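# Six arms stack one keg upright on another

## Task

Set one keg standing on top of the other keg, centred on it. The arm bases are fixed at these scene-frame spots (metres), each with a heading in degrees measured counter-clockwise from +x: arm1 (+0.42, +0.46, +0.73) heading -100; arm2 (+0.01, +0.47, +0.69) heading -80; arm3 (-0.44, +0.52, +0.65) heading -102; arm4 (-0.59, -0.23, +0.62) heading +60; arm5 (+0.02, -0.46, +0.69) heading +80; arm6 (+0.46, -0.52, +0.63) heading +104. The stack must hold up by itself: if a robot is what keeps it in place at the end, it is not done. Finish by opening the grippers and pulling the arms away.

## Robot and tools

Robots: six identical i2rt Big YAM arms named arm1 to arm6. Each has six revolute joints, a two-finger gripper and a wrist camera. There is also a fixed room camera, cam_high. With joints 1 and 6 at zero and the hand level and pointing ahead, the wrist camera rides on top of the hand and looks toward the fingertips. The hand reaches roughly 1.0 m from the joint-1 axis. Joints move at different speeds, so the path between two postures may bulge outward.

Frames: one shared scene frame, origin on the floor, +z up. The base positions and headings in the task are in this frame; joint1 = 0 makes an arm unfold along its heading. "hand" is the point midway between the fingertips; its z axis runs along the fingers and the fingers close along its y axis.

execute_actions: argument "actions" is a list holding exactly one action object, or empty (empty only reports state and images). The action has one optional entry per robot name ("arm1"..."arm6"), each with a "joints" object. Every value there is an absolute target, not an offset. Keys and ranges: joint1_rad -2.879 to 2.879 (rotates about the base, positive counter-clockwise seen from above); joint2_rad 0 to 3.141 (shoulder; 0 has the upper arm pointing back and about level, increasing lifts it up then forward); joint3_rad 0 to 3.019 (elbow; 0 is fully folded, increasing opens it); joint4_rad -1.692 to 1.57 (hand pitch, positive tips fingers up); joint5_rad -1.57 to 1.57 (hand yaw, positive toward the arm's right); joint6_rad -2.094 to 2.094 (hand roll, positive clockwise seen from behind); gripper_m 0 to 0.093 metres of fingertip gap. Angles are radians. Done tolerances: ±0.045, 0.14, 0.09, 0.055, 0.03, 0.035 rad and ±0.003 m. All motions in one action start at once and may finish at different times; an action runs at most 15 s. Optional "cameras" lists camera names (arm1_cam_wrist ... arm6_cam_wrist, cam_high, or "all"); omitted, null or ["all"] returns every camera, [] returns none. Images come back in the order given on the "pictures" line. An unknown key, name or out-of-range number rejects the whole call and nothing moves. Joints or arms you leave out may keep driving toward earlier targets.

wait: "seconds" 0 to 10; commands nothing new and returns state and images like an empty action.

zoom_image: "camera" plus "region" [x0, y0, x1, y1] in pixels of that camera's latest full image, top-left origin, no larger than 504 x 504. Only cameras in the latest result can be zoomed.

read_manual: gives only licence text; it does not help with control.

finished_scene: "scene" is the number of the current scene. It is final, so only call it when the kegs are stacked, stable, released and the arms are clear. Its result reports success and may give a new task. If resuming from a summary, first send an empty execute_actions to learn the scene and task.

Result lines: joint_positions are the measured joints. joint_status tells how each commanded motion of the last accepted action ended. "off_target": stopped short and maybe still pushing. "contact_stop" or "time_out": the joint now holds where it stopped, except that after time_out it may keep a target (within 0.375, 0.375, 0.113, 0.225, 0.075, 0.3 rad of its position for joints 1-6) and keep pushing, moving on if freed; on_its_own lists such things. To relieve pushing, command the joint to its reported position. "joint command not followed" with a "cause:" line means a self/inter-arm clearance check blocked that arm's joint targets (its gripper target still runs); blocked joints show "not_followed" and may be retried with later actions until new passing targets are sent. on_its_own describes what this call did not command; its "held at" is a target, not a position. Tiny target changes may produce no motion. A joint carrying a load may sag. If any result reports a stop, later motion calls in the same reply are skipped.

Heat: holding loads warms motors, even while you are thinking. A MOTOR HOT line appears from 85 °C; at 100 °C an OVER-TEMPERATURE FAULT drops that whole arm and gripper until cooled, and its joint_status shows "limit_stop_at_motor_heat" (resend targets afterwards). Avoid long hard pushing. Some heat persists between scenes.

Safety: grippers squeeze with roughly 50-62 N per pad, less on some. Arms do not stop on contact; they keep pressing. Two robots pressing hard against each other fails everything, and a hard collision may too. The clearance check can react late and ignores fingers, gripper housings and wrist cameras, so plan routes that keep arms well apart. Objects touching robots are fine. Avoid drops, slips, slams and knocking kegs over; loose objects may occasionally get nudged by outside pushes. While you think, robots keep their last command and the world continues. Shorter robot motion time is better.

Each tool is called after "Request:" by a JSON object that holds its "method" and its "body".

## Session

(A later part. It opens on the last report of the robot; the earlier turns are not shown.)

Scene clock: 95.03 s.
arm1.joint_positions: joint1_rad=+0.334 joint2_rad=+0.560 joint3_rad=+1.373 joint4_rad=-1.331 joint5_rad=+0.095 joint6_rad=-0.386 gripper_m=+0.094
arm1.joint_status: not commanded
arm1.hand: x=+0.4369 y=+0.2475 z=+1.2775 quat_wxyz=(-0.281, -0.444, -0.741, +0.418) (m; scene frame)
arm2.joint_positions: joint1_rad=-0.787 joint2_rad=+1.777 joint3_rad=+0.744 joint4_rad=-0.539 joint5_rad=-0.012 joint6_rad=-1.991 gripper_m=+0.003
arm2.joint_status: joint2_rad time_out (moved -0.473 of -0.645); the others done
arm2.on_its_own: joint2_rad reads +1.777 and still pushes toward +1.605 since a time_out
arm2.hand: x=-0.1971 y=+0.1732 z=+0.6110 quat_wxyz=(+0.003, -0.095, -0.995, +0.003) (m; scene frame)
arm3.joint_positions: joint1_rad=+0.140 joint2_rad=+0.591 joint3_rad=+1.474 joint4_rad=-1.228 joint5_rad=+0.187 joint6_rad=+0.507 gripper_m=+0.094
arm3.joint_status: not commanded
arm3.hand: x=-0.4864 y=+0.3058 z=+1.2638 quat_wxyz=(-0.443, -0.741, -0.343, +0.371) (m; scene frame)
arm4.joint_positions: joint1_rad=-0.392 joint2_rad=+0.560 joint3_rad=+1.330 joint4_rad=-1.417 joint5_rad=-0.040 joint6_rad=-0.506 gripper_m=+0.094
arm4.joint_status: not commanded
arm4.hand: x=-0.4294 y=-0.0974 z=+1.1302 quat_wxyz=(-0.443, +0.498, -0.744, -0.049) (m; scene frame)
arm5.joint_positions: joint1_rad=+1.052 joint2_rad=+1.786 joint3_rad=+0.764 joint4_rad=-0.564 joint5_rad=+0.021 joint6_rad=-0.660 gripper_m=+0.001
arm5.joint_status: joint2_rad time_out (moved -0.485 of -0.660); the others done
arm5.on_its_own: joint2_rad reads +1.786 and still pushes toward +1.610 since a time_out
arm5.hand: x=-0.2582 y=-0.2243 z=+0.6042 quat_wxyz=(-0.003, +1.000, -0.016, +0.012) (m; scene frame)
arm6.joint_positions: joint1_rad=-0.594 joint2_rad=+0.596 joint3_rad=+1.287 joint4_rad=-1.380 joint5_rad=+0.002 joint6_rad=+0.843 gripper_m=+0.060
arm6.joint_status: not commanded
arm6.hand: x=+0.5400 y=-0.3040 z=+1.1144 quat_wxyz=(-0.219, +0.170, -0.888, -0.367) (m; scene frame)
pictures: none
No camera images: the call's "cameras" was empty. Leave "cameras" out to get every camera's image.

Request:
{"method": "execute_actions", "body": {"actions": [{"arm2":{"joints":{"joint2_rad":1.375,"joint3_rad":1.07,"joint4_rad":-1.24}},"arm5":{"joints":{"joint2_rad":1.395,"joint3_rad":1.09,"joint4_rad":-1.24}}}], "cameras": ["cam_high"]}}

Scene clock: 97.93 s.
arm1.joint_positions: joint1_rad=+0.334 joint2_rad=+0.560 joint3_rad=+1.373 joint4_rad=-1.331 joint5_rad=+0.095 joint6_rad=-0.386 gripper_m=+0.094
arm1.joint_status: not commanded
arm1.hand: x=+0.4369 y=+0.2475 z=+1.2775 quat_wxyz=(-0.281, -0.444, -0.741, +0.418) (m; scene frame)
arm2.joint_positions: joint1_rad=-0.767 joint2_rad=+1.541 joint3_rad=+0.909 joint4_rad=-1.093 joint5_rad=-0.032 joint6_rad=-1.991 gripper_m=+0.004
arm2.joint_status: joint2_rad time_out (moved -0.236 of -0.402); joint3_rad time_out (moved +0.165 of +0.326); joint4_rad time_out (moved -0.554 of -0.701)
arm2.on_its_own: joint2_rad reads +1.541 and still pushes toward +1.375 since a time_out; joint3_rad reads +0.909 and still pushes toward +1.021 since a time_out; joint4_rad reads -1.093 and still pushes toward -1.240 since a time_out
arm2.hand: x=-0.1792 y=+0.1776 z=+0.7398 quat_wxyz=(-0.043, -0.087, -0.994, -0.059) (m; scene frame)
arm3.joint_positions: joint1_rad=+0.140 joint2_rad=+0.591 joint3_rad=+1.474 joint4_rad=-1.228 joint5_rad=+0.187 joint6_rad=+0.507 gripper_m=+0.094
arm3.joint_status: not commanded
arm3.hand: x=-0.4864 y=+0.3058 z=+1.2638 quat_wxyz=(-0.443, -0.741, -0.343, +0.371) (m; scene frame)
arm4.joint_positions: joint1_rad=-0.392 joint2_rad=+0.560 joint3_rad=+1.330 joint4_rad=-1.417 joint5_rad=-0.040 joint6_rad=-0.506 gripper_m=+0.094
arm4.joint_status: not commanded
arm4.hand: x=-0.4294 y=-0.0974 z=+1.1302 quat_wxyz=(-0.443, +0.498, -0.744, -0.049) (m; scene frame)
arm5.joint_positions: joint1_rad=+1.027 joint2_rad=+1.559 joint3_rad=+0.925 joint4_rad=-1.124 joint5_rad=+0.039 joint6_rad=-0.679 gripper_m=+0.001
arm5.joint_status: joint2_rad time_out (moved -0.226 of -0.391); joint3_rad time_out (moved +0.161 of +0.326); joint4_rad time_out (moved -0.560 of -0.676)
arm5.on_its_own: joint2_rad reads +1.559 and still pushes toward +1.395 since a time_out; joint3_rad reads +0.925 and still pushes toward +1.038 since a time_out; joint4_rad reads -1.124 and still pushes toward -1.240 since a time_out
arm5.hand: x=-0.2372 y=-0.2265 z=+0.7320 quat_wxyz=(+0.045, +0.995, -0.017, +0.084) (m; scene frame)
arm6.joint_positions: joint1_rad=-0.594 joint2_rad=+0.596 joint3_rad=+1.287 joint4_rad=-1.380 joint5_rad=+0.002 joint6_rad=+0.843 gripper_m=+0.060
arm6.joint_status: not commanded
arm6.hand: x=+0.5400 y=-0.3040 z=+1.1144 quat_wxyz=(-0.219, +0.170, -0.888, -0.367) (m; scene frame)
pictures: cam_high
Images, in order (width x height): cam_high 672x504.

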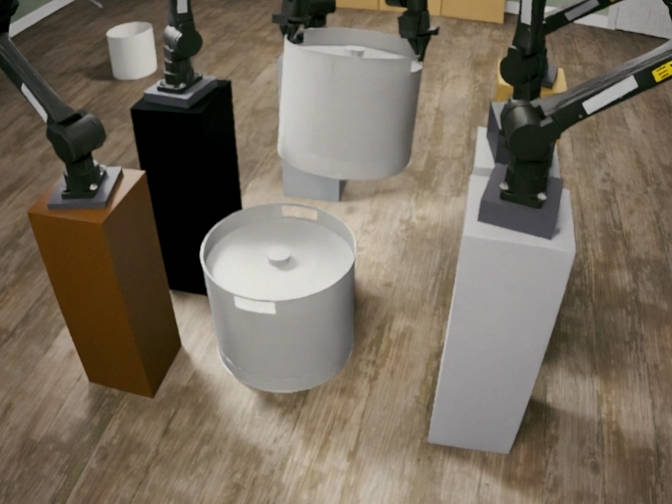

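Request:
{"method": "execute_actions", "body": {"actions": [{"arm2":{"joints":{"joint1_rad":-0.169,"joint2_rad":1.34,"joint3_rad":0.99,"joint4_rad":-1.24,"joint6_rad":-1.217}},"arm5":{"joints":{"joint1_rad":0.73,"joint2_rad":1.165,"joint3_rad":0.775,"joint4_rad":-1.24,"joint6_rad":-0.815}}}], "cameras": ["cam_high"]}}

Scene clock: 102.57 s.
arm1.joint_positions: joint1_rad=+0.334 joint2_rad=+0.560 joint3_rad=+1.373 joint4_rad=-1.331 joint5_rad=+0.095 joint6_rad=-0.386 gripper_m=+0.094
arm1.joint_status: not commanded
arm1.hand: x=+0.4369 y=+0.2475 z=+1.2775 quat_wxyz=(-0.281, -0.444, -0.741, +0.418) (m; scene frame)
arm2.joint_positions: joint1_rad=-0.166 joint2_rad=+1.343 joint3_rad=+0.962 joint4_rad=-1.228 joint5_rad=-0.002 joint6_rad=-1.227 gripper_m=+0.000
arm2.joint_status: all done
arm2.on_its_own: gripper_m moved -0.003 to your old target +0.000
arm2.hand: x=+0.0157 y=+0.1223 z=+0.8215 quat_wxyz=(+0.010, -0.166, -0.986, -0.017) (m; scene frame)
arm3.joint_positions: joint1_rad=+0.140 joint2_rad=+0.591 joint3_rad=+1.474 joint4_rad=-1.228 joint5_rad=+0.187 joint6_rad=+0.507 gripper_m=+0.094
arm3.joint_status: not commanded
arm3.hand: x=-0.4864 y=+0.3058 z=+1.2638 quat_wxyz=(-0.443, -0.741, -0.343, +0.371) (m; scene frame)
arm4.joint_positions: joint1_rad=-0.392 joint2_rad=+0.560 joint3_rad=+1.330 joint4_rad=-1.417 joint5_rad=-0.040 joint6_rad=-0.506 gripper_m=+0.094
arm4.joint_status: not commanded
arm4.hand: x=-0.4294 y=-0.0974 z=+1.1302 quat_wxyz=(-0.443, +0.498, -0.744, -0.049) (m; scene frame)
arm5.joint_positions: joint1_rad=+0.724 joint2_rad=+1.148 joint3_rad=+0.748 joint4_rad=-1.232 joint5_rad=+0.000 joint6_rad=-0.832 gripper_m=+0.001
arm5.joint_status: all done
arm5.hand: x=-0.1185 y=-0.2338 z=+0.7995 quat_wxyz=(+0.024, +0.995, -0.094, +0.019) (m; scene frame)
arm6.joint_positions: joint1_rad=-0.594 joint2_rad=+0.596 joint3_rad=+1.287 joint4_rad=-1.380 joint5_rad=+0.002 joint6_rad=+0.843 gripper_m=+0.060
arm6.joint_status: not commanded
arm6.hand: x=+0.5400 y=-0.3040 z=+1.1144 quat_wxyz=(-0.219, +0.170, -0.888, -0.367) (m; scene frame)
pictures: cam_high
Images, in order (width x height): cam_high 672x504.

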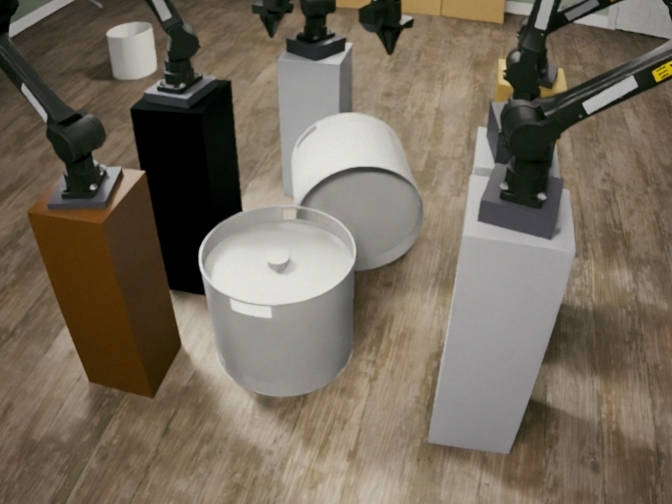

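Request:
{"method": "execute_actions", "body": {"actions": [{"arm2":{"joints":{"joint1_rad":-0.175,"joint2_rad":1.3,"joint3_rad":1.45,"joint4_rad":-1.3,"joint5_rad":0,"joint6_rad":0,"gripper_m":0.09}},"arm5":{"joints":{"joint1_rad":0.6,"joint2_rad":0.6,"joint3_rad":1.3,"joint4_rad":-1.3,"gripper_m":0.09}}}]}}

Scene clock: 105.10 s.
arm1.joint_positions: joint1_rad=+0.334 joint2_rad=+0.560 joint3_rad=+1.373 joint4_rad=-1.331 joint5_rad=+0.095 joint6_rad=-0.386 gripper_m=+0.094
arm1.joint_status: not commanded
arm1.hand: x=+0.4369 y=+0.2475 z=+1.2775 quat_wxyz=(-0.281, -0.444, -0.741, +0.418) (m; scene frame)
arm2.joint_positions: joint1_rad=-0.166 joint2_rad=+1.297 joint3_rad=+1.398 joint4_rad=-1.292 joint5_rad=-0.002 joint6_rad=-0.010 gripper_m=+0.090
arm2.joint_status: all done
arm2.hand: x=+0.0200 y=+0.0140 z=+1.0179 quat_wxyz=(-0.129, -0.686, -0.703, +0.138) (m; scene frame)
arm3.joint_positions: joint1_rad=+0.140 joint2_rad=+0.591 joint3_rad=+1.474 joint4_rad=-1.228 joint5_rad=+0.187 joint6_rad=+0.507 gripper_m=+0.094
arm3.joint_status: not commanded
arm3.hand: x=-0.4864 y=+0.3058 z=+1.2638 quat_wxyz=(-0.443, -0.741, -0.343, +0.371) (m; scene frame)
arm4.joint_positions: joint1_rad=-0.392 joint2_rad=+0.560 joint3_rad=+1.330 joint4_rad=-1.417 joint5_rad=-0.040 joint6_rad=-0.506 gripper_m=+0.094
arm4.joint_status: not commanded
arm4.hand: x=-0.4294 y=-0.0974 z=+1.1302 quat_wxyz=(-0.443, +0.498, -0.744, -0.049) (m; scene frame)
arm5.joint_positions: joint1_rad=+0.605 joint2_rad=+0.601 joint3_rad=+1.294 joint4_rad=-1.293 joint5_rad=+0.000 joint6_rad=-0.829 gripper_m=+0.090
arm5.joint_status: all done
arm5.hand: x=-0.0821 y=-0.2375 z=+1.1954 quat_wxyz=(-0.388, +0.874, -0.136, -0.258) (m; scene frame)
arm6.joint_positions: joint1_rad=-0.594 joint2_rad=+0.596 joint3_rad=+1.287 joint4_rad=-1.380 joint5_rad=+0.002 joint6_rad=+0.843 gripper_m=+0.060
arm6.joint_status: not commanded
arm6.hand: x=+0.5400 y=-0.3040 z=+1.1144 quat_wxyz=(-0.219, +0.170, -0.888, -0.367) (m; scene frame)
pictures: arm1_cam_wrist, arm2_cam_wrist, arm3_cam_wrist, arm4_cam_wrist, arm5_cam_wrist, arm6_cam_wrist, cam_high
Images, in order (width x height): arm1_cam_wrist 672x504, arm2_cam_wrist 672x504, arm3_cam_wrist 672x504, arm4_cam_wrist 672x504, arm5_cam_wrist 672x504, arm6_cam_wrist 672x504, cam_high 672x504.

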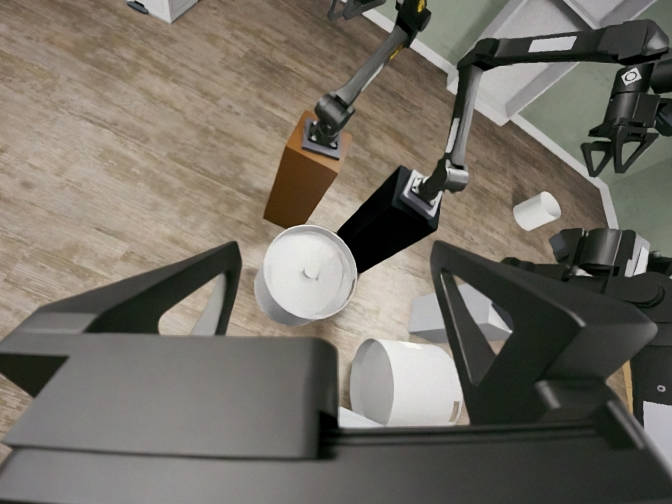

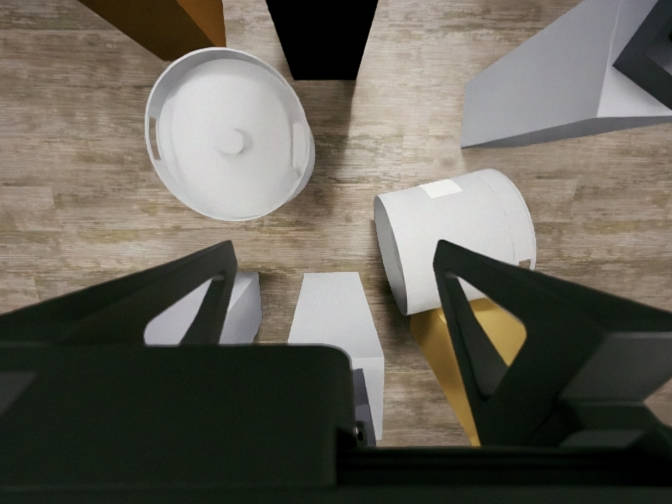

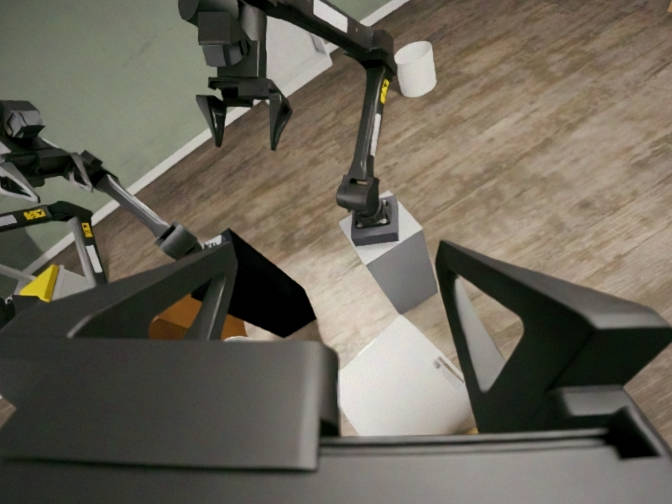

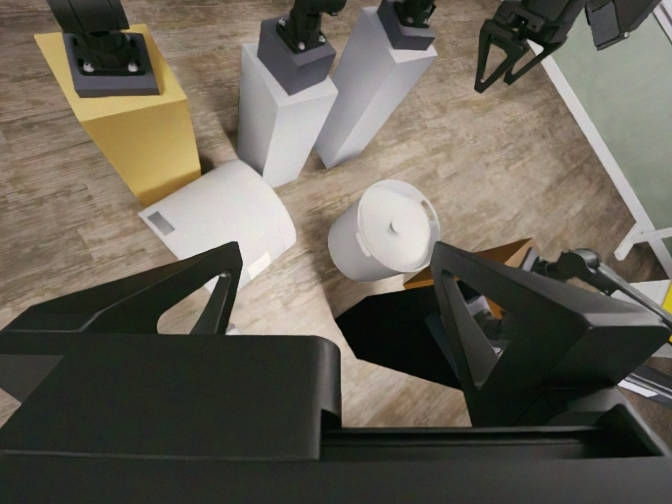

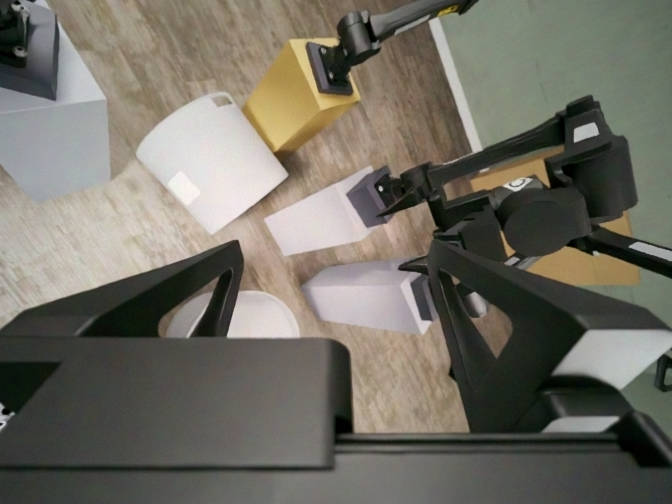

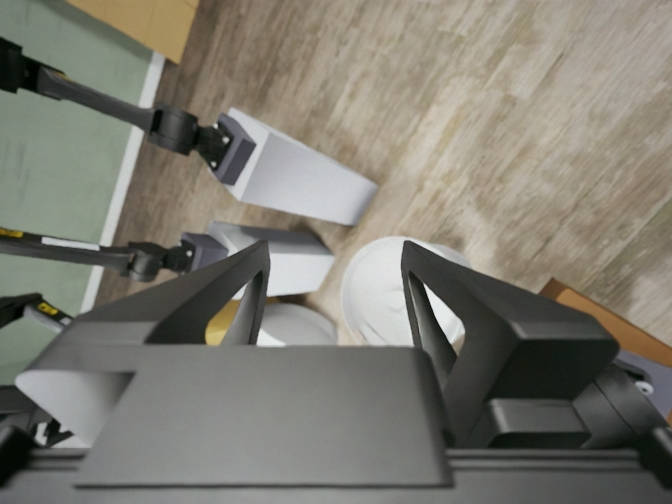

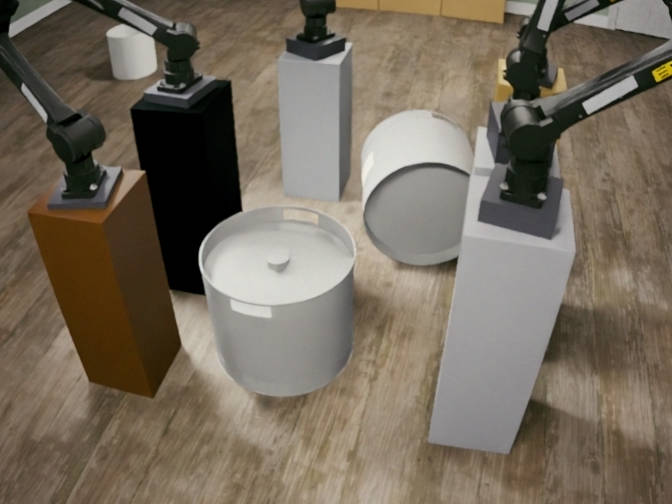

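Request:
{"method": "execute_actions", "body": {"actions": [{"arm4":{"joints":{"joint1_rad":0.295,"joint2_rad":1.984,"joint3_rad":0.98,"joint4_rad":-0.567,"joint5_rad":0,"joint6_rad":-0.4,"gripper_m":0.05}},"arm2":{"joints":{"joint2_rad":0.6,"joint3_rad":1.3,"joint4_rad":-1.3}}}], "cameras": ["cam_high","arm4_cam_wrist"]}}

Scene clock: 107.17 s.
arm1.joint_positions: joint1_rad=+0.334 joint2_rad=+0.560 joint3_rad=+1.373 joint4_rad=-1.331 joint5_rad=+0.095 joint6_rad=-0.386 gripper_m=+0.094
arm1.joint_status: not commanded
arm1.hand: x=+0.4369 y=+0.2475 z=+1.2775 quat_wxyz=(-0.281, -0.444, -0.741, +0.418) (m; scene frame)
arm2.joint_positions: joint1_rad=-0.166 joint2_rad=+0.601 joint3_rad=+1.288 joint4_rad=-1.292 joint5_rad=-0.002 joint6_rad=-0.010 gripper_m=+0.090
arm2.joint_status: all done
arm2.hand: x=+0.0206 y=+0.2245 z=+1.1974 quat_wxyz=(-0.324, -0.617, -0.636, +0.333) (m; scene frame)
arm3.joint_positions: joint1_rad=+0.140 joint2_rad=+0.591 joint3_rad=+1.474 joint4_rad=-1.228 joint5_rad=+0.187 joint6_rad=+0.507 gripper_m=+0.094
arm3.joint_status: not commanded
arm3.hand: x=-0.4864 y=+0.3058 z=+1.2638 quat_wxyz=(-0.443, -0.741, -0.343, +0.371) (m; scene frame)
arm4.joint_positions: joint1_rad=+0.299 joint2_rad=+1.973 joint3_rad=+0.979 joint4_rad=-0.578 joint5_rad=+0.001 joint6_rad=-0.408 gripper_m=+0.050
arm4.joint_status: all done
arm4.hand: x=-0.4897 y=+0.1982 z=+0.5082 quat_wxyz=(+0.002, +0.768, -0.641, +0.002) (m; scene frame)
arm5.joint_positions: joint1_rad=+0.605 joint2_rad=+0.601 joint3_rad=+1.294 joint4_rad=-1.293 joint5_rad=+0.000 joint6_rad=-0.829 gripper_m=+0.090
arm5.joint_status: not commanded
arm5.hand: x=-0.0821 y=-0.2375 z=+1.1954 quat_wxyz=(-0.388, +0.874, -0.136, -0.258) (m; scene frame)
arm6.joint_positions: joint1_rad=-0.594 joint2_rad=+0.596 joint3_rad=+1.287 joint4_rad=-1.380 joint5_rad=+0.002 joint6_rad=+0.843 gripper_m=+0.060
arm6.joint_status: not commanded
arm6.hand: x=+0.5400 y=-0.3040 z=+1.1144 quat_wxyz=(-0.219, +0.170, -0.888, -0.367) (m; scene frame)
pictures: arm4_cam_wrist, cam_high
Images, in order (width x height): arm4_cam_wrist 672x504, cam_high 672x504.

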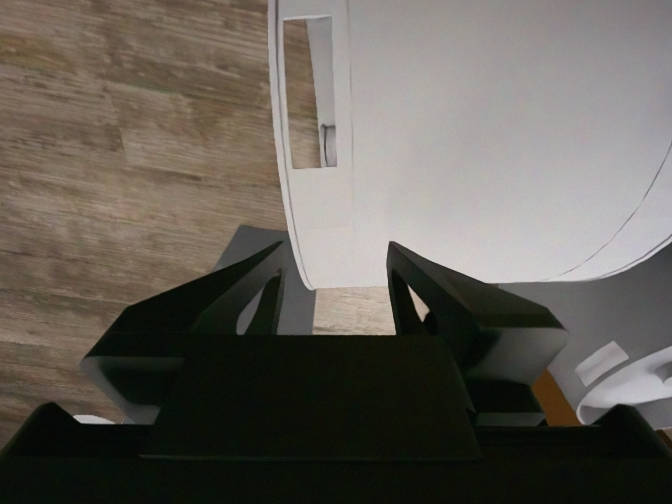

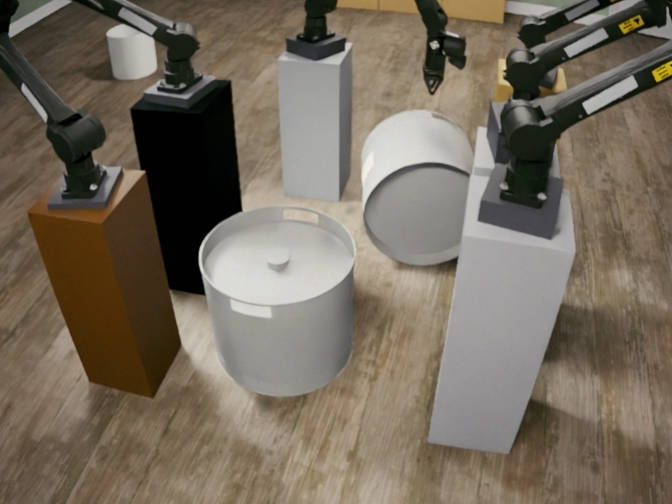

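Request:
{"method": "execute_actions", "body": {"actions": [{"arm4":{"joints":{"joint1_rad":0.414,"joint2_rad":2.175,"joint3_rad":1.082,"joint4_rad":-0.48,"joint6_rad":-0.285}}}], "cameras": ["arm4_cam_wrist"]}}

Request:
{"method": "execute_actions", "body": {"actions": [{"arm4":{"joints":{"joint2_rad":2.395,"joint3_rad":1.148,"joint4_rad":-0.325}}}], "cameras": ["arm4_cam_wrist"]}}

Scene clock: 108.67 s.
arm1.joint_positions: joint1_rad=+0.334 joint2_rad=+0.560 joint3_rad=+1.373 joint4_rad=-1.331 joint5_rad=+0.095 joint6_rad=-0.386 gripper_m=+0.094
arm1.joint_status: not commanded
arm1.hand: x=+0.4369 y=+0.2475 z=+1.2775 quat_wxyz=(-0.281, -0.444, -0.741, +0.418) (m; scene frame)
arm2.joint_positions: joint1_rad=-0.166 joint2_rad=+0.601 joint3_rad=+1.288 joint4_rad=-1.292 joint5_rad=-0.002 joint6_rad=-0.010 gripper_m=+0.090
arm2.joint_status: not commanded
arm2.hand: x=+0.0206 y=+0.2245 z=+1.1974 quat_wxyz=(-0.324, -0.617, -0.636, +0.333) (m; scene frame)
arm3.joint_positions: joint1_rad=+0.140 joint2_rad=+0.591 joint3_rad=+1.474 joint4_rad=-1.228 joint5_rad=+0.187 joint6_rad=+0.507 gripper_m=+0.094
arm3.joint_status: not commanded
arm3.hand: x=-0.4864 y=+0.3058 z=+1.2638 quat_wxyz=(-0.443, -0.741, -0.343, +0.371) (m; scene frame)
arm4.joint_positions: joint1_rad=+0.424 joint2_rad=+2.165 joint3_rad=+1.075 joint4_rad=-0.485 joint5_rad=+0.001 joint6_rad=-0.293 gripper_m=+0.050
arm4.joint_status: all done
arm4.hand: x=-0.5415 y=+0.2322 z=+0.4434 quat_wxyz=(+0.003, +0.771, -0.637, +0.003) (m; scene frame)
arm5.joint_positions: joint1_rad=+0.605 joint2_rad=+0.601 joint3_rad=+1.294 joint4_rad=-1.293 joint5_rad=+0.000 joint6_rad=-0.829 gripper_m=+0.090
arm5.joint_status: not commanded
arm5.hand: x=-0.0821 y=-0.2375 z=+1.1954 quat_wxyz=(-0.388, +0.874, -0.136, -0.258) (m; scene frame)
arm6.joint_positions: joint1_rad=-0.594 joint2_rad=+0.596 joint3_rad=+1.287 joint4_rad=-1.380 joint5_rad=+0.002 joint6_rad=+0.843 gripper_m=+0.060
arm6.joint_status: not commanded
arm6.hand: x=+0.5400 y=-0.3040 z=+1.1144 quat_wxyz=(-0.219, +0.170, -0.888, -0.367) (m; scene frame)
pictures: arm4_cam_wrist
Images, in order (width x height): arm4_cam_wrist 672x504.

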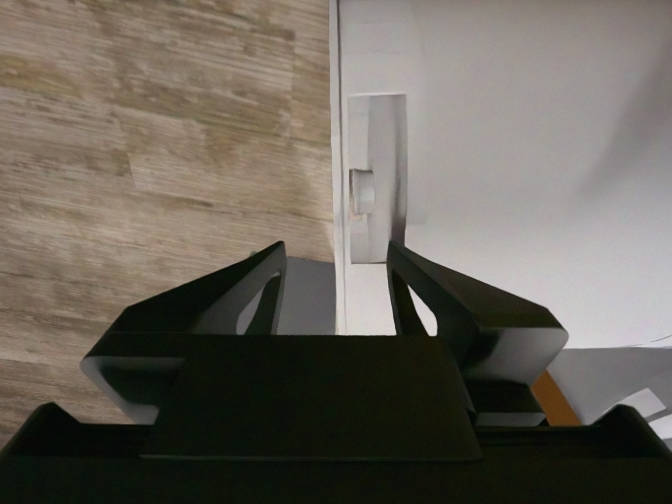

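Scene clock: 109.80 s.
arm1.joint_positions: joint1_rad=+0.334 joint2_rad=+0.560 joint3_rad=+1.373 joint4_rad=-1.331 joint5_rad=+0.095 joint6_rad=-0.386 gripper_m=+0.094
arm1.joint_status: not commanded
arm1.hand: x=+0.4369 y=+0.2475 z=+1.2775 quat_wxyz=(-0.281, -0.444, -0.741, +0.418) (m; scene frame)
arm2.joint_positions: joint1_rad=-0.166 joint2_rad=+0.601 joint3_rad=+1.288 joint4_rad=-1.292 joint5_rad=-0.002 joint6_rad=-0.010 gripper_m=+0.090
arm2.joint_status: not commanded
arm2.hand: x=+0.0206 y=+0.2245 z=+1.1974 quat_wxyz=(-0.324, -0.617, -0.636, +0.333) (m; scene frame)
arm3.joint_positions: joint1_rad=+0.140 joint2_rad=+0.591 joint3_rad=+1.474 joint4_rad=-1.228 joint5_rad=+0.187 joint6_rad=+0.507 gripper_m=+0.094
arm3.joint_status: not commanded
arm3.hand: x=-0.4864 y=+0.3058 z=+1.2638 quat_wxyz=(-0.443, -0.741, -0.343, +0.371) (m; scene frame)
arm4.joint_positions: joint1_rad=+0.424 joint2_rad=+2.391 joint3_rad=+1.142 joint4_rad=-0.335 joint5_rad=+0.001 joint6_rad=-0.293 gripper_m=+0.050
arm4.joint_status: all done
arm4.hand: x=-0.5418 y=+0.2288 z=+0.3526 quat_wxyz=(+0.007, +0.771, -0.637, +0.006) (m; scene frame)
arm5.joint_positions: joint1_rad=+0.605 joint2_rad=+0.601 joint3_rad=+1.294 joint4_rad=-1.293 joint5_rad=+0.000 joint6_rad=-0.829 gripper_m=+0.090
arm5.joint_status: not commanded
arm5.hand: x=-0.0821 y=-0.2375 z=+1.1954 quat_wxyz=(-0.388, +0.874, -0.136, -0.258) (m; scene frame)
arm6.joint_positions: joint1_rad=-0.594 joint2_rad=+0.596 joint3_rad=+1.287 joint4_rad=-1.380 joint5_rad=+0.002 joint6_rad=+0.843 gripper_m=+0.060
arm6.joint_status: not commanded
arm6.hand: x=+0.5400 y=-0.3040 z=+1.1144 quat_wxyz=(-0.219, +0.170, -0.888, -0.367) (m; scene frame)
pictures: arm4_cam_wrist
Images, in order (width x height): arm4_cam_wrist 672x504.

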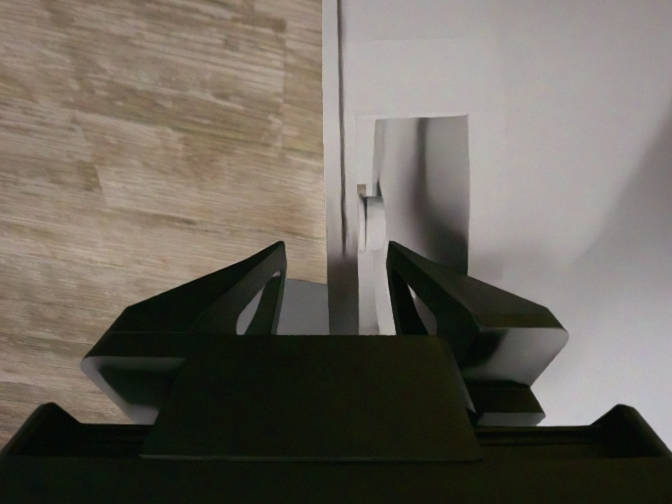

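Request:
{"method": "execute_actions", "body": {"actions": [{"arm4":{"joints":{"gripper_m":0}}}], "cameras": []}}

Request:
{"method": "execute_actions", "body": {"actions": [{"arm4":{"joints":{"joint1_rad":0.95,"joint2_rad":2.33,"joint6_rad":0.14}}}], "cameras": ["cam_high","arm5_cam_wrist"]}}

Scene clock: 110.70 s.
arm1.joint_positions: joint1_rad=+0.334 joint2_rad=+0.560 joint3_rad=+1.373 joint4_rad=-1.331 joint5_rad=+0.095 joint6_rad=-0.386 gripper_m=+0.094
arm1.joint_status: not commanded
arm1.hand: x=+0.4369 y=+0.2475 z=+1.2775 quat_wxyz=(-0.281, -0.444, -0.741, +0.418) (m; scene frame)
arm2.joint_positions: joint1_rad=-0.166 joint2_rad=+0.601 joint3_rad=+1.288 joint4_rad=-1.292 joint5_rad=-0.002 joint6_rad=-0.010 gripper_m=+0.090
arm2.joint_status: not commanded
arm2.hand: x=+0.0206 y=+0.2245 z=+1.1974 quat_wxyz=(-0.324, -0.617, -0.636, +0.333) (m; scene frame)
arm3.joint_positions: joint1_rad=+0.140 joint2_rad=+0.591 joint3_rad=+1.474 joint4_rad=-1.228 joint5_rad=+0.187 joint6_rad=+0.507 gripper_m=+0.094
arm3.joint_status: not commanded
arm3.hand: x=-0.4864 y=+0.3058 z=+1.2638 quat_wxyz=(-0.443, -0.741, -0.343, +0.371) (m; scene frame)
arm4.joint_positions: joint1_rad=+0.420 joint2_rad=+2.391 joint3_rad=+1.142 joint4_rad=-0.333 joint5_rad=+0.003 joint6_rad=-0.325 gripper_m=+0.006
arm4.joint_status: gripper_m off_target (ended at +0.006, target +0.000)
arm4.hand: x=-0.5394 y=+0.2294 z=+0.3526 quat_wxyz=(+0.005, +0.780, -0.626, +0.006) (m; scene frame)
arm5.joint_positions: joint1_rad=+0.605 joint2_rad=+0.601 joint3_rad=+1.294 joint4_rad=-1.293 joint5_rad=+0.000 joint6_rad=-0.829 gripper_m=+0.090
arm5.joint_status: not commanded
arm5.hand: x=-0.0821 y=-0.2375 z=+1.1954 quat_wxyz=(-0.388, +0.874, -0.136, -0.258) (m; scene frame)
arm6.joint_positions: joint1_rad=-0.594 joint2_rad=+0.596 joint3_rad=+1.287 joint4_rad=-1.380 joint5_rad=+0.002 joint6_rad=+0.843 gripper_m=+0.060
arm6.joint_status: not commanded
arm6.hand: x=+0.5400 y=-0.3040 z=+1.1144 quat_wxyz=(-0.219, +0.170, -0.888, -0.367) (m; scene frame)
pictures: none
No camera images: the call's "cameras" was empty. Leave "cameras" out to get every camera's image.

Scene clock: 113.27 s.
arm1.joint_positions: joint1_rad=+0.334 joint2_rad=+0.560 joint3_rad=+1.373 joint4_rad=-1.331 joint5_rad=+0.095 joint6_rad=-0.386 gripper_m=+0.094
arm1.joint_status: not commanded
arm1.hand: x=+0.4369 y=+0.2475 z=+1.2775 quat_wxyz=(-0.281, -0.444, -0.741, +0.418) (m; scene frame)
arm2.joint_positions: joint1_rad=-0.166 joint2_rad=+0.601 joint3_rad=+1.288 joint4_rad=-1.292 joint5_rad=-0.002 joint6_rad=-0.010 gripper_m=+0.090
arm2.joint_status: not commanded
arm2.hand: x=+0.0206 y=+0.2245 z=+1.1974 quat_wxyz=(-0.324, -0.617, -0.636, +0.333) (m; scene frame)
arm3.joint_positions: joint1_rad=+0.140 joint2_rad=+0.591 joint3_rad=+1.474 joint4_rad=-1.228 joint5_rad=+0.187 joint6_rad=+0.507 gripper_m=+0.094
arm3.joint_status: not commanded
arm3.hand: x=-0.4864 y=+0.3058 z=+1.2638 quat_wxyz=(-0.443, -0.741, -0.343, +0.371) (m; scene frame)
arm4.joint_positions: joint1_rad=+0.834 joint2_rad=+2.382 joint3_rad=+1.127 joint4_rad=-0.326 joint5_rad=+0.060 joint6_rad=+0.100 gripper_m=+0.006
arm4.joint_status: joint1_rad time_out (moved +0.414 of +0.530); joint6_rad time_out (moved +0.426 of +0.465); the others done
arm4.on_its_own: joint1_rad reads +0.834 and still pushes toward +0.950 since a time_out; joint6_rad reads +0.100 and still pushes toward +0.140 since a time_out
arm4.hand: x=-0.7183 y=+0.2100 z=+0.3551 quat_wxyz=(-0.021, +0.776, -0.630, +0.022) (m; scene frame)
arm5.joint_positions: joint1_rad=+0.605 joint2_rad=+0.601 joint3_rad=+1.294 joint4_rad=-1.293 joint5_rad=+0.000 joint6_rad=-0.829 gripper_m=+0.090
arm5.joint_status: not commanded
arm5.hand: x=-0.0821 y=-0.2375 z=+1.1954 quat_wxyz=(-0.388, +0.874, -0.136, -0.258) (m; scene frame)
arm6.joint_positions: joint1_rad=-0.594 joint2_rad=+0.596 joint3_rad=+1.287 joint4_rad=-1.380 joint5_rad=+0.002 joint6_rad=+0.843 gripper_m=+0.060
arm6.joint_status: not commanded
arm6.hand: x=+0.5400 y=-0.3040 z=+1.1144 quat_wxyz=(-0.219, +0.170, -0.888, -0.367) (m; scene frame)
pictures: arm5_cam_wrist, cam_high
Images, in order (width x height): arm5_cam_wrist 672x504, cam_high 672x504.

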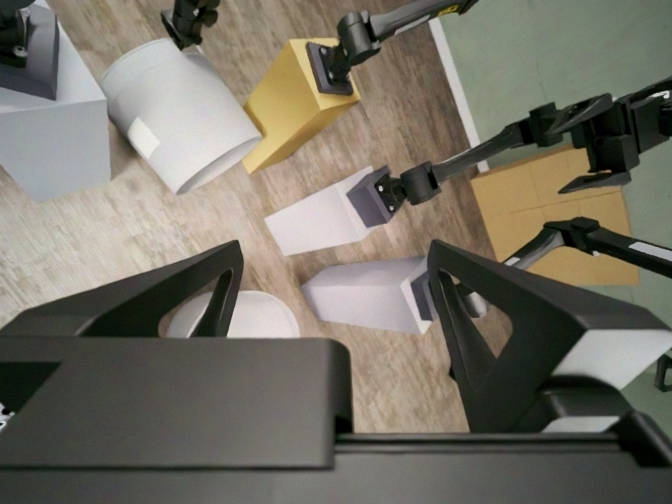

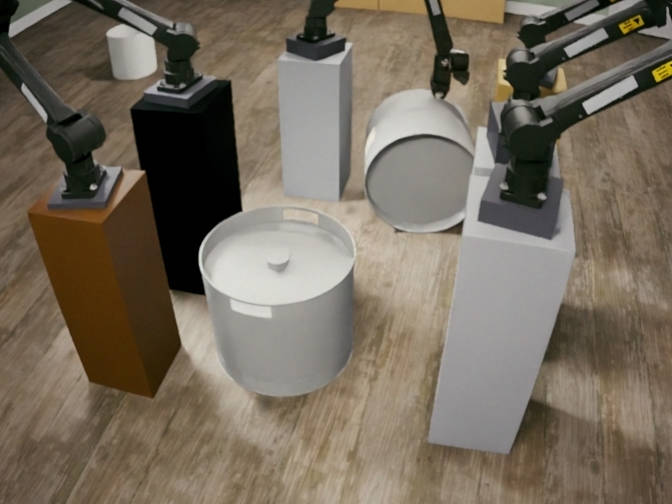

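Request:
{"method": "execute_actions", "body": {"actions": [{"arm4":{"joints":{"joint1_rad":0.48,"joint2_rad":1.9,"joint3_rad":1.145,"joint4_rad":-0.55,"joint6_rad":-0.08}}}], "cameras": []}}

Scene clock: 116.03 s.
arm1.joint_positions: joint1_rad=+0.334 joint2_rad=+0.560 joint3_rad=+1.373 joint4_rad=-1.331 joint5_rad=+0.095 joint6_rad=-0.386 gripper_m=+0.094
arm1.joint_status: not commanded
arm1.hand: x=+0.4369 y=+0.2475 z=+1.2775 quat_wxyz=(-0.281, -0.444, -0.741, +0.418) (m; scene frame)
arm2.joint_positions: joint1_rad=-0.166 joint2_rad=+0.601 joint3_rad=+1.288 joint4_rad=-1.292 joint5_rad=-0.002 joint6_rad=-0.010 gripper_m=+0.090
arm2.joint_status: not commanded
arm2.hand: x=+0.0206 y=+0.2245 z=+1.1974 quat_wxyz=(-0.324, -0.617, -0.636, +0.333) (m; scene frame)
arm3.joint_positions: joint1_rad=+0.140 joint2_rad=+0.591 joint3_rad=+1.474 joint4_rad=-1.228 joint5_rad=+0.187 joint6_rad=+0.507 gripper_m=+0.094
arm3.joint_status: not commanded
arm3.hand: x=-0.4864 y=+0.3058 z=+1.2638 quat_wxyz=(-0.443, -0.741, -0.343, +0.371) (m; scene frame)
arm4.joint_positions: joint1_rad=+0.482 joint2_rad=+2.114 joint3_rad=+1.040 joint4_rad=-0.554 joint5_rad=+0.005 joint6_rad=-0.018 gripper_m=+0.006
arm4.joint_status: joint2_rad time_out (moved -0.269 of -0.482); joint3_rad time_out (moved -0.087 of +0.018); joint6_rad time_out (moved -0.118 of -0.180); the others done
arm4.on_its_own: joint2_rad reads +2.114 and still pushes toward +1.900 since a time_out; joint3_rad reads +1.040 and still pushes toward +1.145 since a time_out; joint6_rad reads -0.018 and still pushes toward -0.080 since a time_out
arm4.hand: x=-0.5686 y=+0.2128 z=+0.4604 quat_wxyz=(+0.020, +0.697, -0.716, +0.023) (m; scene frame)
arm5.joint_positions: joint1_rad=+0.605 joint2_rad=+0.601 joint3_rad=+1.294 joint4_rad=-1.293 joint5_rad=+0.000 joint6_rad=-0.829 gripper_m=+0.090
arm5.joint_status: not commanded
arm5.hand: x=-0.0821 y=-0.2375 z=+1.1954 quat_wxyz=(-0.388, +0.874, -0.136, -0.258) (m; scene frame)
arm6.joint_positions: joint1_rad=-0.594 joint2_rad=+0.596 joint3_rad=+1.287 joint4_rad=-1.380 joint5_rad=+0.002 joint6_rad=+0.843 gripper_m=+0.060
arm6.joint_status: not commanded
arm6.hand: x=+0.5400 y=-0.3040 z=+1.1144 quat_wxyz=(-0.219, +0.170, -0.888, -0.367) (m; scene frame)
pictures: none
No camera images: the call's "cameras" was empty. Leave "cameras" out to get every camera's image.

Request:
{"method": "execute_actions", "body": {"actions": [{"arm4":{"joints":{"joint1_rad":0.042,"joint2_rad":1.94,"joint3_rad":1.1,"joint4_rad":-0.642,"joint6_rad":-0.22}}}], "cameras": ["cam_high"]}}

Request:
{"method": "execute_actions", "body": {"actions": [{"arm4":{"joints":{"joint1_rad":-0.43,"joint2_rad":2.225,"joint3_rad":1.36,"joint4_rad":-0.667,"joint6_rad":-0.52}}}], "cameras": ["cam_high"]}}

Scene clock: 118.47 s.
arm1.joint_positions: joint1_rad=+0.334 joint2_rad=+0.560 joint3_rad=+1.373 joint4_rad=-1.331 joint5_rad=+0.095 joint6_rad=-0.386 gripper_m=+0.094
arm1.joint_status: not commanded
arm1.hand: x=+0.4369 y=+0.2475 z=+1.2775 quat_wxyz=(-0.281, -0.444, -0.741, +0.418) (m; scene frame)
arm2.joint_positions: joint1_rad=-0.166 joint2_rad=+0.601 joint3_rad=+1.288 joint4_rad=-1.292 joint5_rad=-0.002 joint6_rad=-0.010 gripper_m=+0.090
arm2.joint_status: not commanded
arm2.hand: x=+0.0206 y=+0.2245 z=+1.1974 quat_wxyz=(-0.324, -0.617, -0.636, +0.333) (m; scene frame)
arm3.joint_positions: joint1_rad=+0.140 joint2_rad=+0.591 joint3_rad=+1.474 joint4_rad=-1.228 joint5_rad=+0.187 joint6_rad=+0.507 gripper_m=+0.094
arm3.joint_status: not commanded
arm3.hand: x=-0.4864 y=+0.3058 z=+1.2638 quat_wxyz=(-0.443, -0.741, -0.343, +0.371) (m; scene frame)
arm4.joint_positions: joint1_rad=+0.054 joint2_rad=+2.020 joint3_rad=+1.049 joint4_rad=-0.633 joint5_rad=+0.000 joint6_rad=-0.216 gripper_m=+0.005
arm4.joint_status: all done
arm4.hand: x=-0.3825 y=+0.1744 z=+0.5033 quat_wxyz=(+0.016, +0.611, -0.792, +0.008) (m; scene frame)
arm5.joint_positions: joint1_rad=+0.605 joint2_rad=+0.601 joint3_rad=+1.294 joint4_rad=-1.293 joint5_rad=+0.000 joint6_rad=-0.829 gripper_m=+0.090
arm5.joint_status: not commanded
arm5.hand: x=-0.0821 y=-0.2375 z=+1.1954 quat_wxyz=(-0.388, +0.874, -0.136, -0.258) (m; scene frame)
arm6.joint_positions: joint1_rad=-0.594 joint2_rad=+0.596 joint3_rad=+1.287 joint4_rad=-1.380 joint5_rad=+0.002 joint6_rad=+0.843 gripper_m=+0.060
arm6.joint_status: not commanded
arm6.hand: x=+0.5400 y=-0.3040 z=+1.1144 quat_wxyz=(-0.219, +0.170, -0.888, -0.367) (m; scene frame)
pictures: cam_high
Images, in order (width x height): cam_high 672x504.

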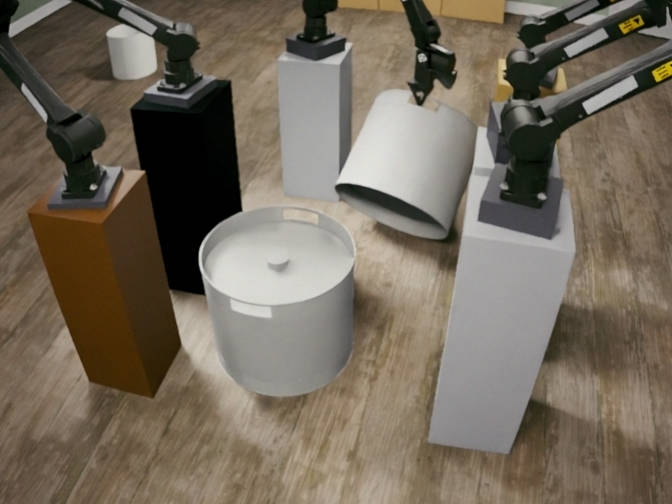

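Scene clock: 120.93 s.
arm1.joint_positions: joint1_rad=+0.334 joint2_rad=+0.560 joint3_rad=+1.373 joint4_rad=-1.331 joint5_rad=+0.095 joint6_rad=-0.386 gripper_m=+0.094
arm1.joint_status: not commanded
arm1.hand: x=+0.4369 y=+0.2475 z=+1.2775 quat_wxyz=(-0.281, -0.444, -0.741, +0.418) (m; scene frame)
arm2.joint_positions: joint1_rad=-0.166 joint2_rad=+0.601 joint3_rad=+1.288 joint4_rad=-1.292 joint5_rad=-0.002 joint6_rad=-0.010 gripper_m=+0.090
arm2.joint_status: not commanded
arm2.hand: x=+0.0206 y=+0.2245 z=+1.1974 quat_wxyz=(-0.324, -0.617, -0.636, +0.333) (m; scene frame)
arm3.joint_positions: joint1_rad=+0.140 joint2_rad=+0.591 joint3_rad=+1.474 joint4_rad=-1.228 joint5_rad=+0.187 joint6_rad=+0.507 gripper_m=+0.094
arm3.joint_status: not commanded
arm3.hand: x=-0.4864 y=+0.3058 z=+1.2638 quat_wxyz=(-0.443, -0.741, -0.343, +0.371) (m; scene frame)
arm4.joint_positions: joint1_rad=-0.528 joint2_rad=+2.318 joint3_rad=+1.350 joint4_rad=-0.629 joint5_rad=+0.056 joint6_rad=-0.576 gripper_m=+0.001
arm4.joint_status: joint1_rad time_out (moved -0.582 of -0.484); joint6_rad time_out (moved -0.360 of -0.304); the others done
arm4.on_its_own: joint1_rad reads -0.528 and still pushes toward -0.430 since a time_out; joint6_rad reads -0.576 and still pushes toward -0.520 since a time_out; gripper_m moved -0.004 to your old target +0.000
arm4.hand: x=-0.1160 y=+0.0264 z=+0.4248 quat_wxyz=(+0.015, +0.519, -0.854, +0.029) (m; scene frame)
arm5.joint_positions: joint1_rad=+0.605 joint2_rad=+0.601 joint3_rad=+1.294 joint4_rad=-1.293 joint5_rad=+0.000 joint6_rad=-0.829 gripper_m=+0.090
arm5.joint_status: not commanded
arm5.hand: x=-0.0821 y=-0.2375 z=+1.1954 quat_wxyz=(-0.388, +0.874, -0.136, -0.258) (m; scene frame)
arm6.joint_positions: joint1_rad=-0.594 joint2_rad=+0.596 joint3_rad=+1.287 joint4_rad=-1.380 joint5_rad=+0.002 joint6_rad=+0.843 gripper_m=+0.060
arm6.joint_status: not commanded
arm6.hand: x=+0.5400 y=-0.3040 z=+1.1144 quat_wxyz=(-0.219, +0.170, -0.888, -0.367) (m; scene frame)
pictures: cam_high
Images, in order (width x height): cam_high 672x504.

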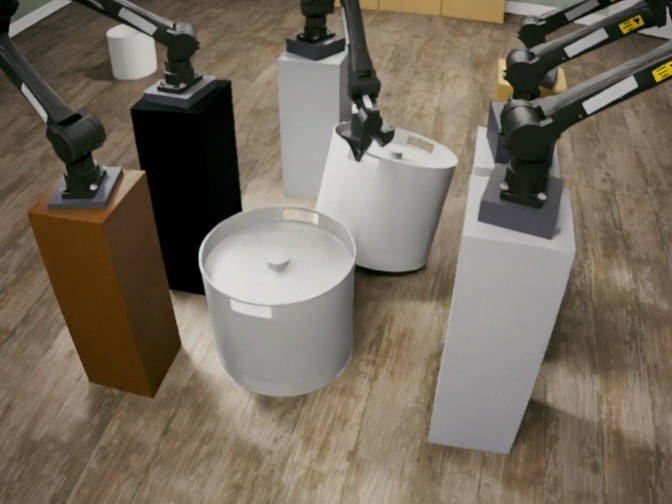

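Request:
{"method": "execute_actions", "body": {"actions": [{"arm4":{"joints":{"joint1_rad":-0.709,"joint2_rad":2.553,"joint3_rad":1.53,"joint4_rad":-0.546,"joint6_rad":-0.6}}}], "cameras": ["cam_high"]}}

Request:
{"method": "execute_actions", "body": {"actions": [{"arm4":{"joints":{"gripper_m":0.09}}}], "cameras": []}}

Request:
{"method": "execute_actions", "body": {"actions": [{"arm4":{"joints":{"joint2_rad":1.6,"joint3_rad":1.3,"joint4_rad":-1.27}}}], "cameras": ["cam_high","arm4_cam_wrist"]}}

Scene clock: 123.40 s.
arm1.joint_positions: joint1_rad=+0.334 joint2_rad=+0.560 joint3_rad=+1.373 joint4_rad=-1.331 joint5_rad=+0.095 joint6_rad=-0.386 gripper_m=+0.094
arm1.joint_status: not commanded
arm1.hand: x=+0.4369 y=+0.2475 z=+1.2775 quat_wxyz=(-0.281, -0.444, -0.741, +0.418) (m; scene frame)
arm2.joint_positions: joint1_rad=-0.166 joint2_rad=+0.601 joint3_rad=+1.288 joint4_rad=-1.292 joint5_rad=-0.002 joint6_rad=-0.010 gripper_m=+0.090
arm2.joint_status: not commanded
arm2.hand: x=+0.0206 y=+0.2245 z=+1.1974 quat_wxyz=(-0.324, -0.617, -0.636, +0.333) (m; scene frame)
arm3.joint_positions: joint1_rad=+0.140 joint2_rad=+0.591 joint3_rad=+1.474 joint4_rad=-1.228 joint5_rad=+0.187 joint6_rad=+0.507 gripper_m=+0.094
arm3.joint_status: not commanded
arm3.hand: x=-0.4864 y=+0.3058 z=+1.2638 quat_wxyz=(-0.443, -0.741, -0.343, +0.371) (m; scene frame)
arm4.joint_positions: joint1_rad=-0.781 joint2_rad=+2.601 joint3_rad=+1.560 joint4_rad=-0.492 joint5_rad=+0.019 joint6_rad=-0.702 gripper_m=+0.001
arm4.joint_status: joint1_rad time_out (moved -0.253 of -0.181); joint6_rad time_out (moved -0.127 of -0.024); the others done
arm4.on_its_own: joint1_rad reads -0.781 and still pushes toward -0.709 since a time_out; joint6_rad reads -0.702 and still pushes toward -0.600 since a time_out
arm4.hand: x=-0.0252 y=-0.0831 z=+0.3154 quat_wxyz=(-0.016, +0.464, -0.886, +0.015) (m; scene frame)
arm5.joint_positions: joint1_rad=+0.605 joint2_rad=+0.601 joint3_rad=+1.294 joint4_rad=-1.293 joint5_rad=+0.000 joint6_rad=-0.829 gripper_m=+0.090
arm5.joint_status: not commanded
arm5.hand: x=-0.0821 y=-0.2375 z=+1.1954 quat_wxyz=(-0.388, +0.874, -0.136, -0.258) (m; scene frame)
arm6.joint_positions: joint1_rad=-0.594 joint2_rad=+0.596 joint3_rad=+1.287 joint4_rad=-1.380 joint5_rad=+0.002 joint6_rad=+0.843 gripper_m=+0.060
arm6.joint_status: not commanded
arm6.hand: x=+0.5400 y=-0.3040 z=+1.1144 quat_wxyz=(-0.219, +0.170, -0.888, -0.367) (m; scene frame)
pictures: cam_high
Images, in order (width x height): cam_high 672x504.

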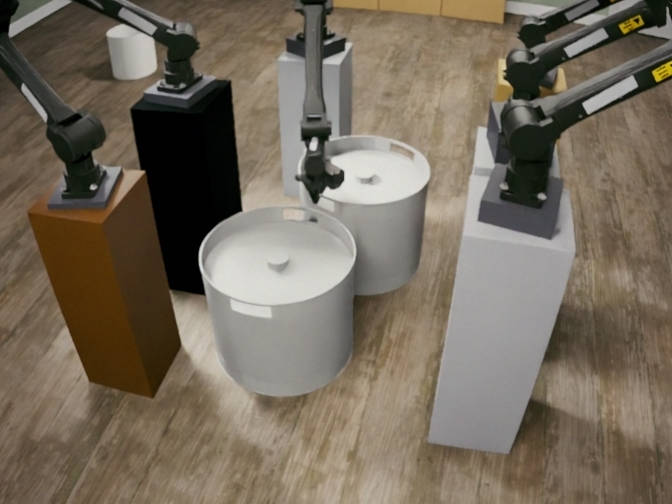

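not run: a stop came earlier in this reply.

not run: a stop came earlier in this reply.


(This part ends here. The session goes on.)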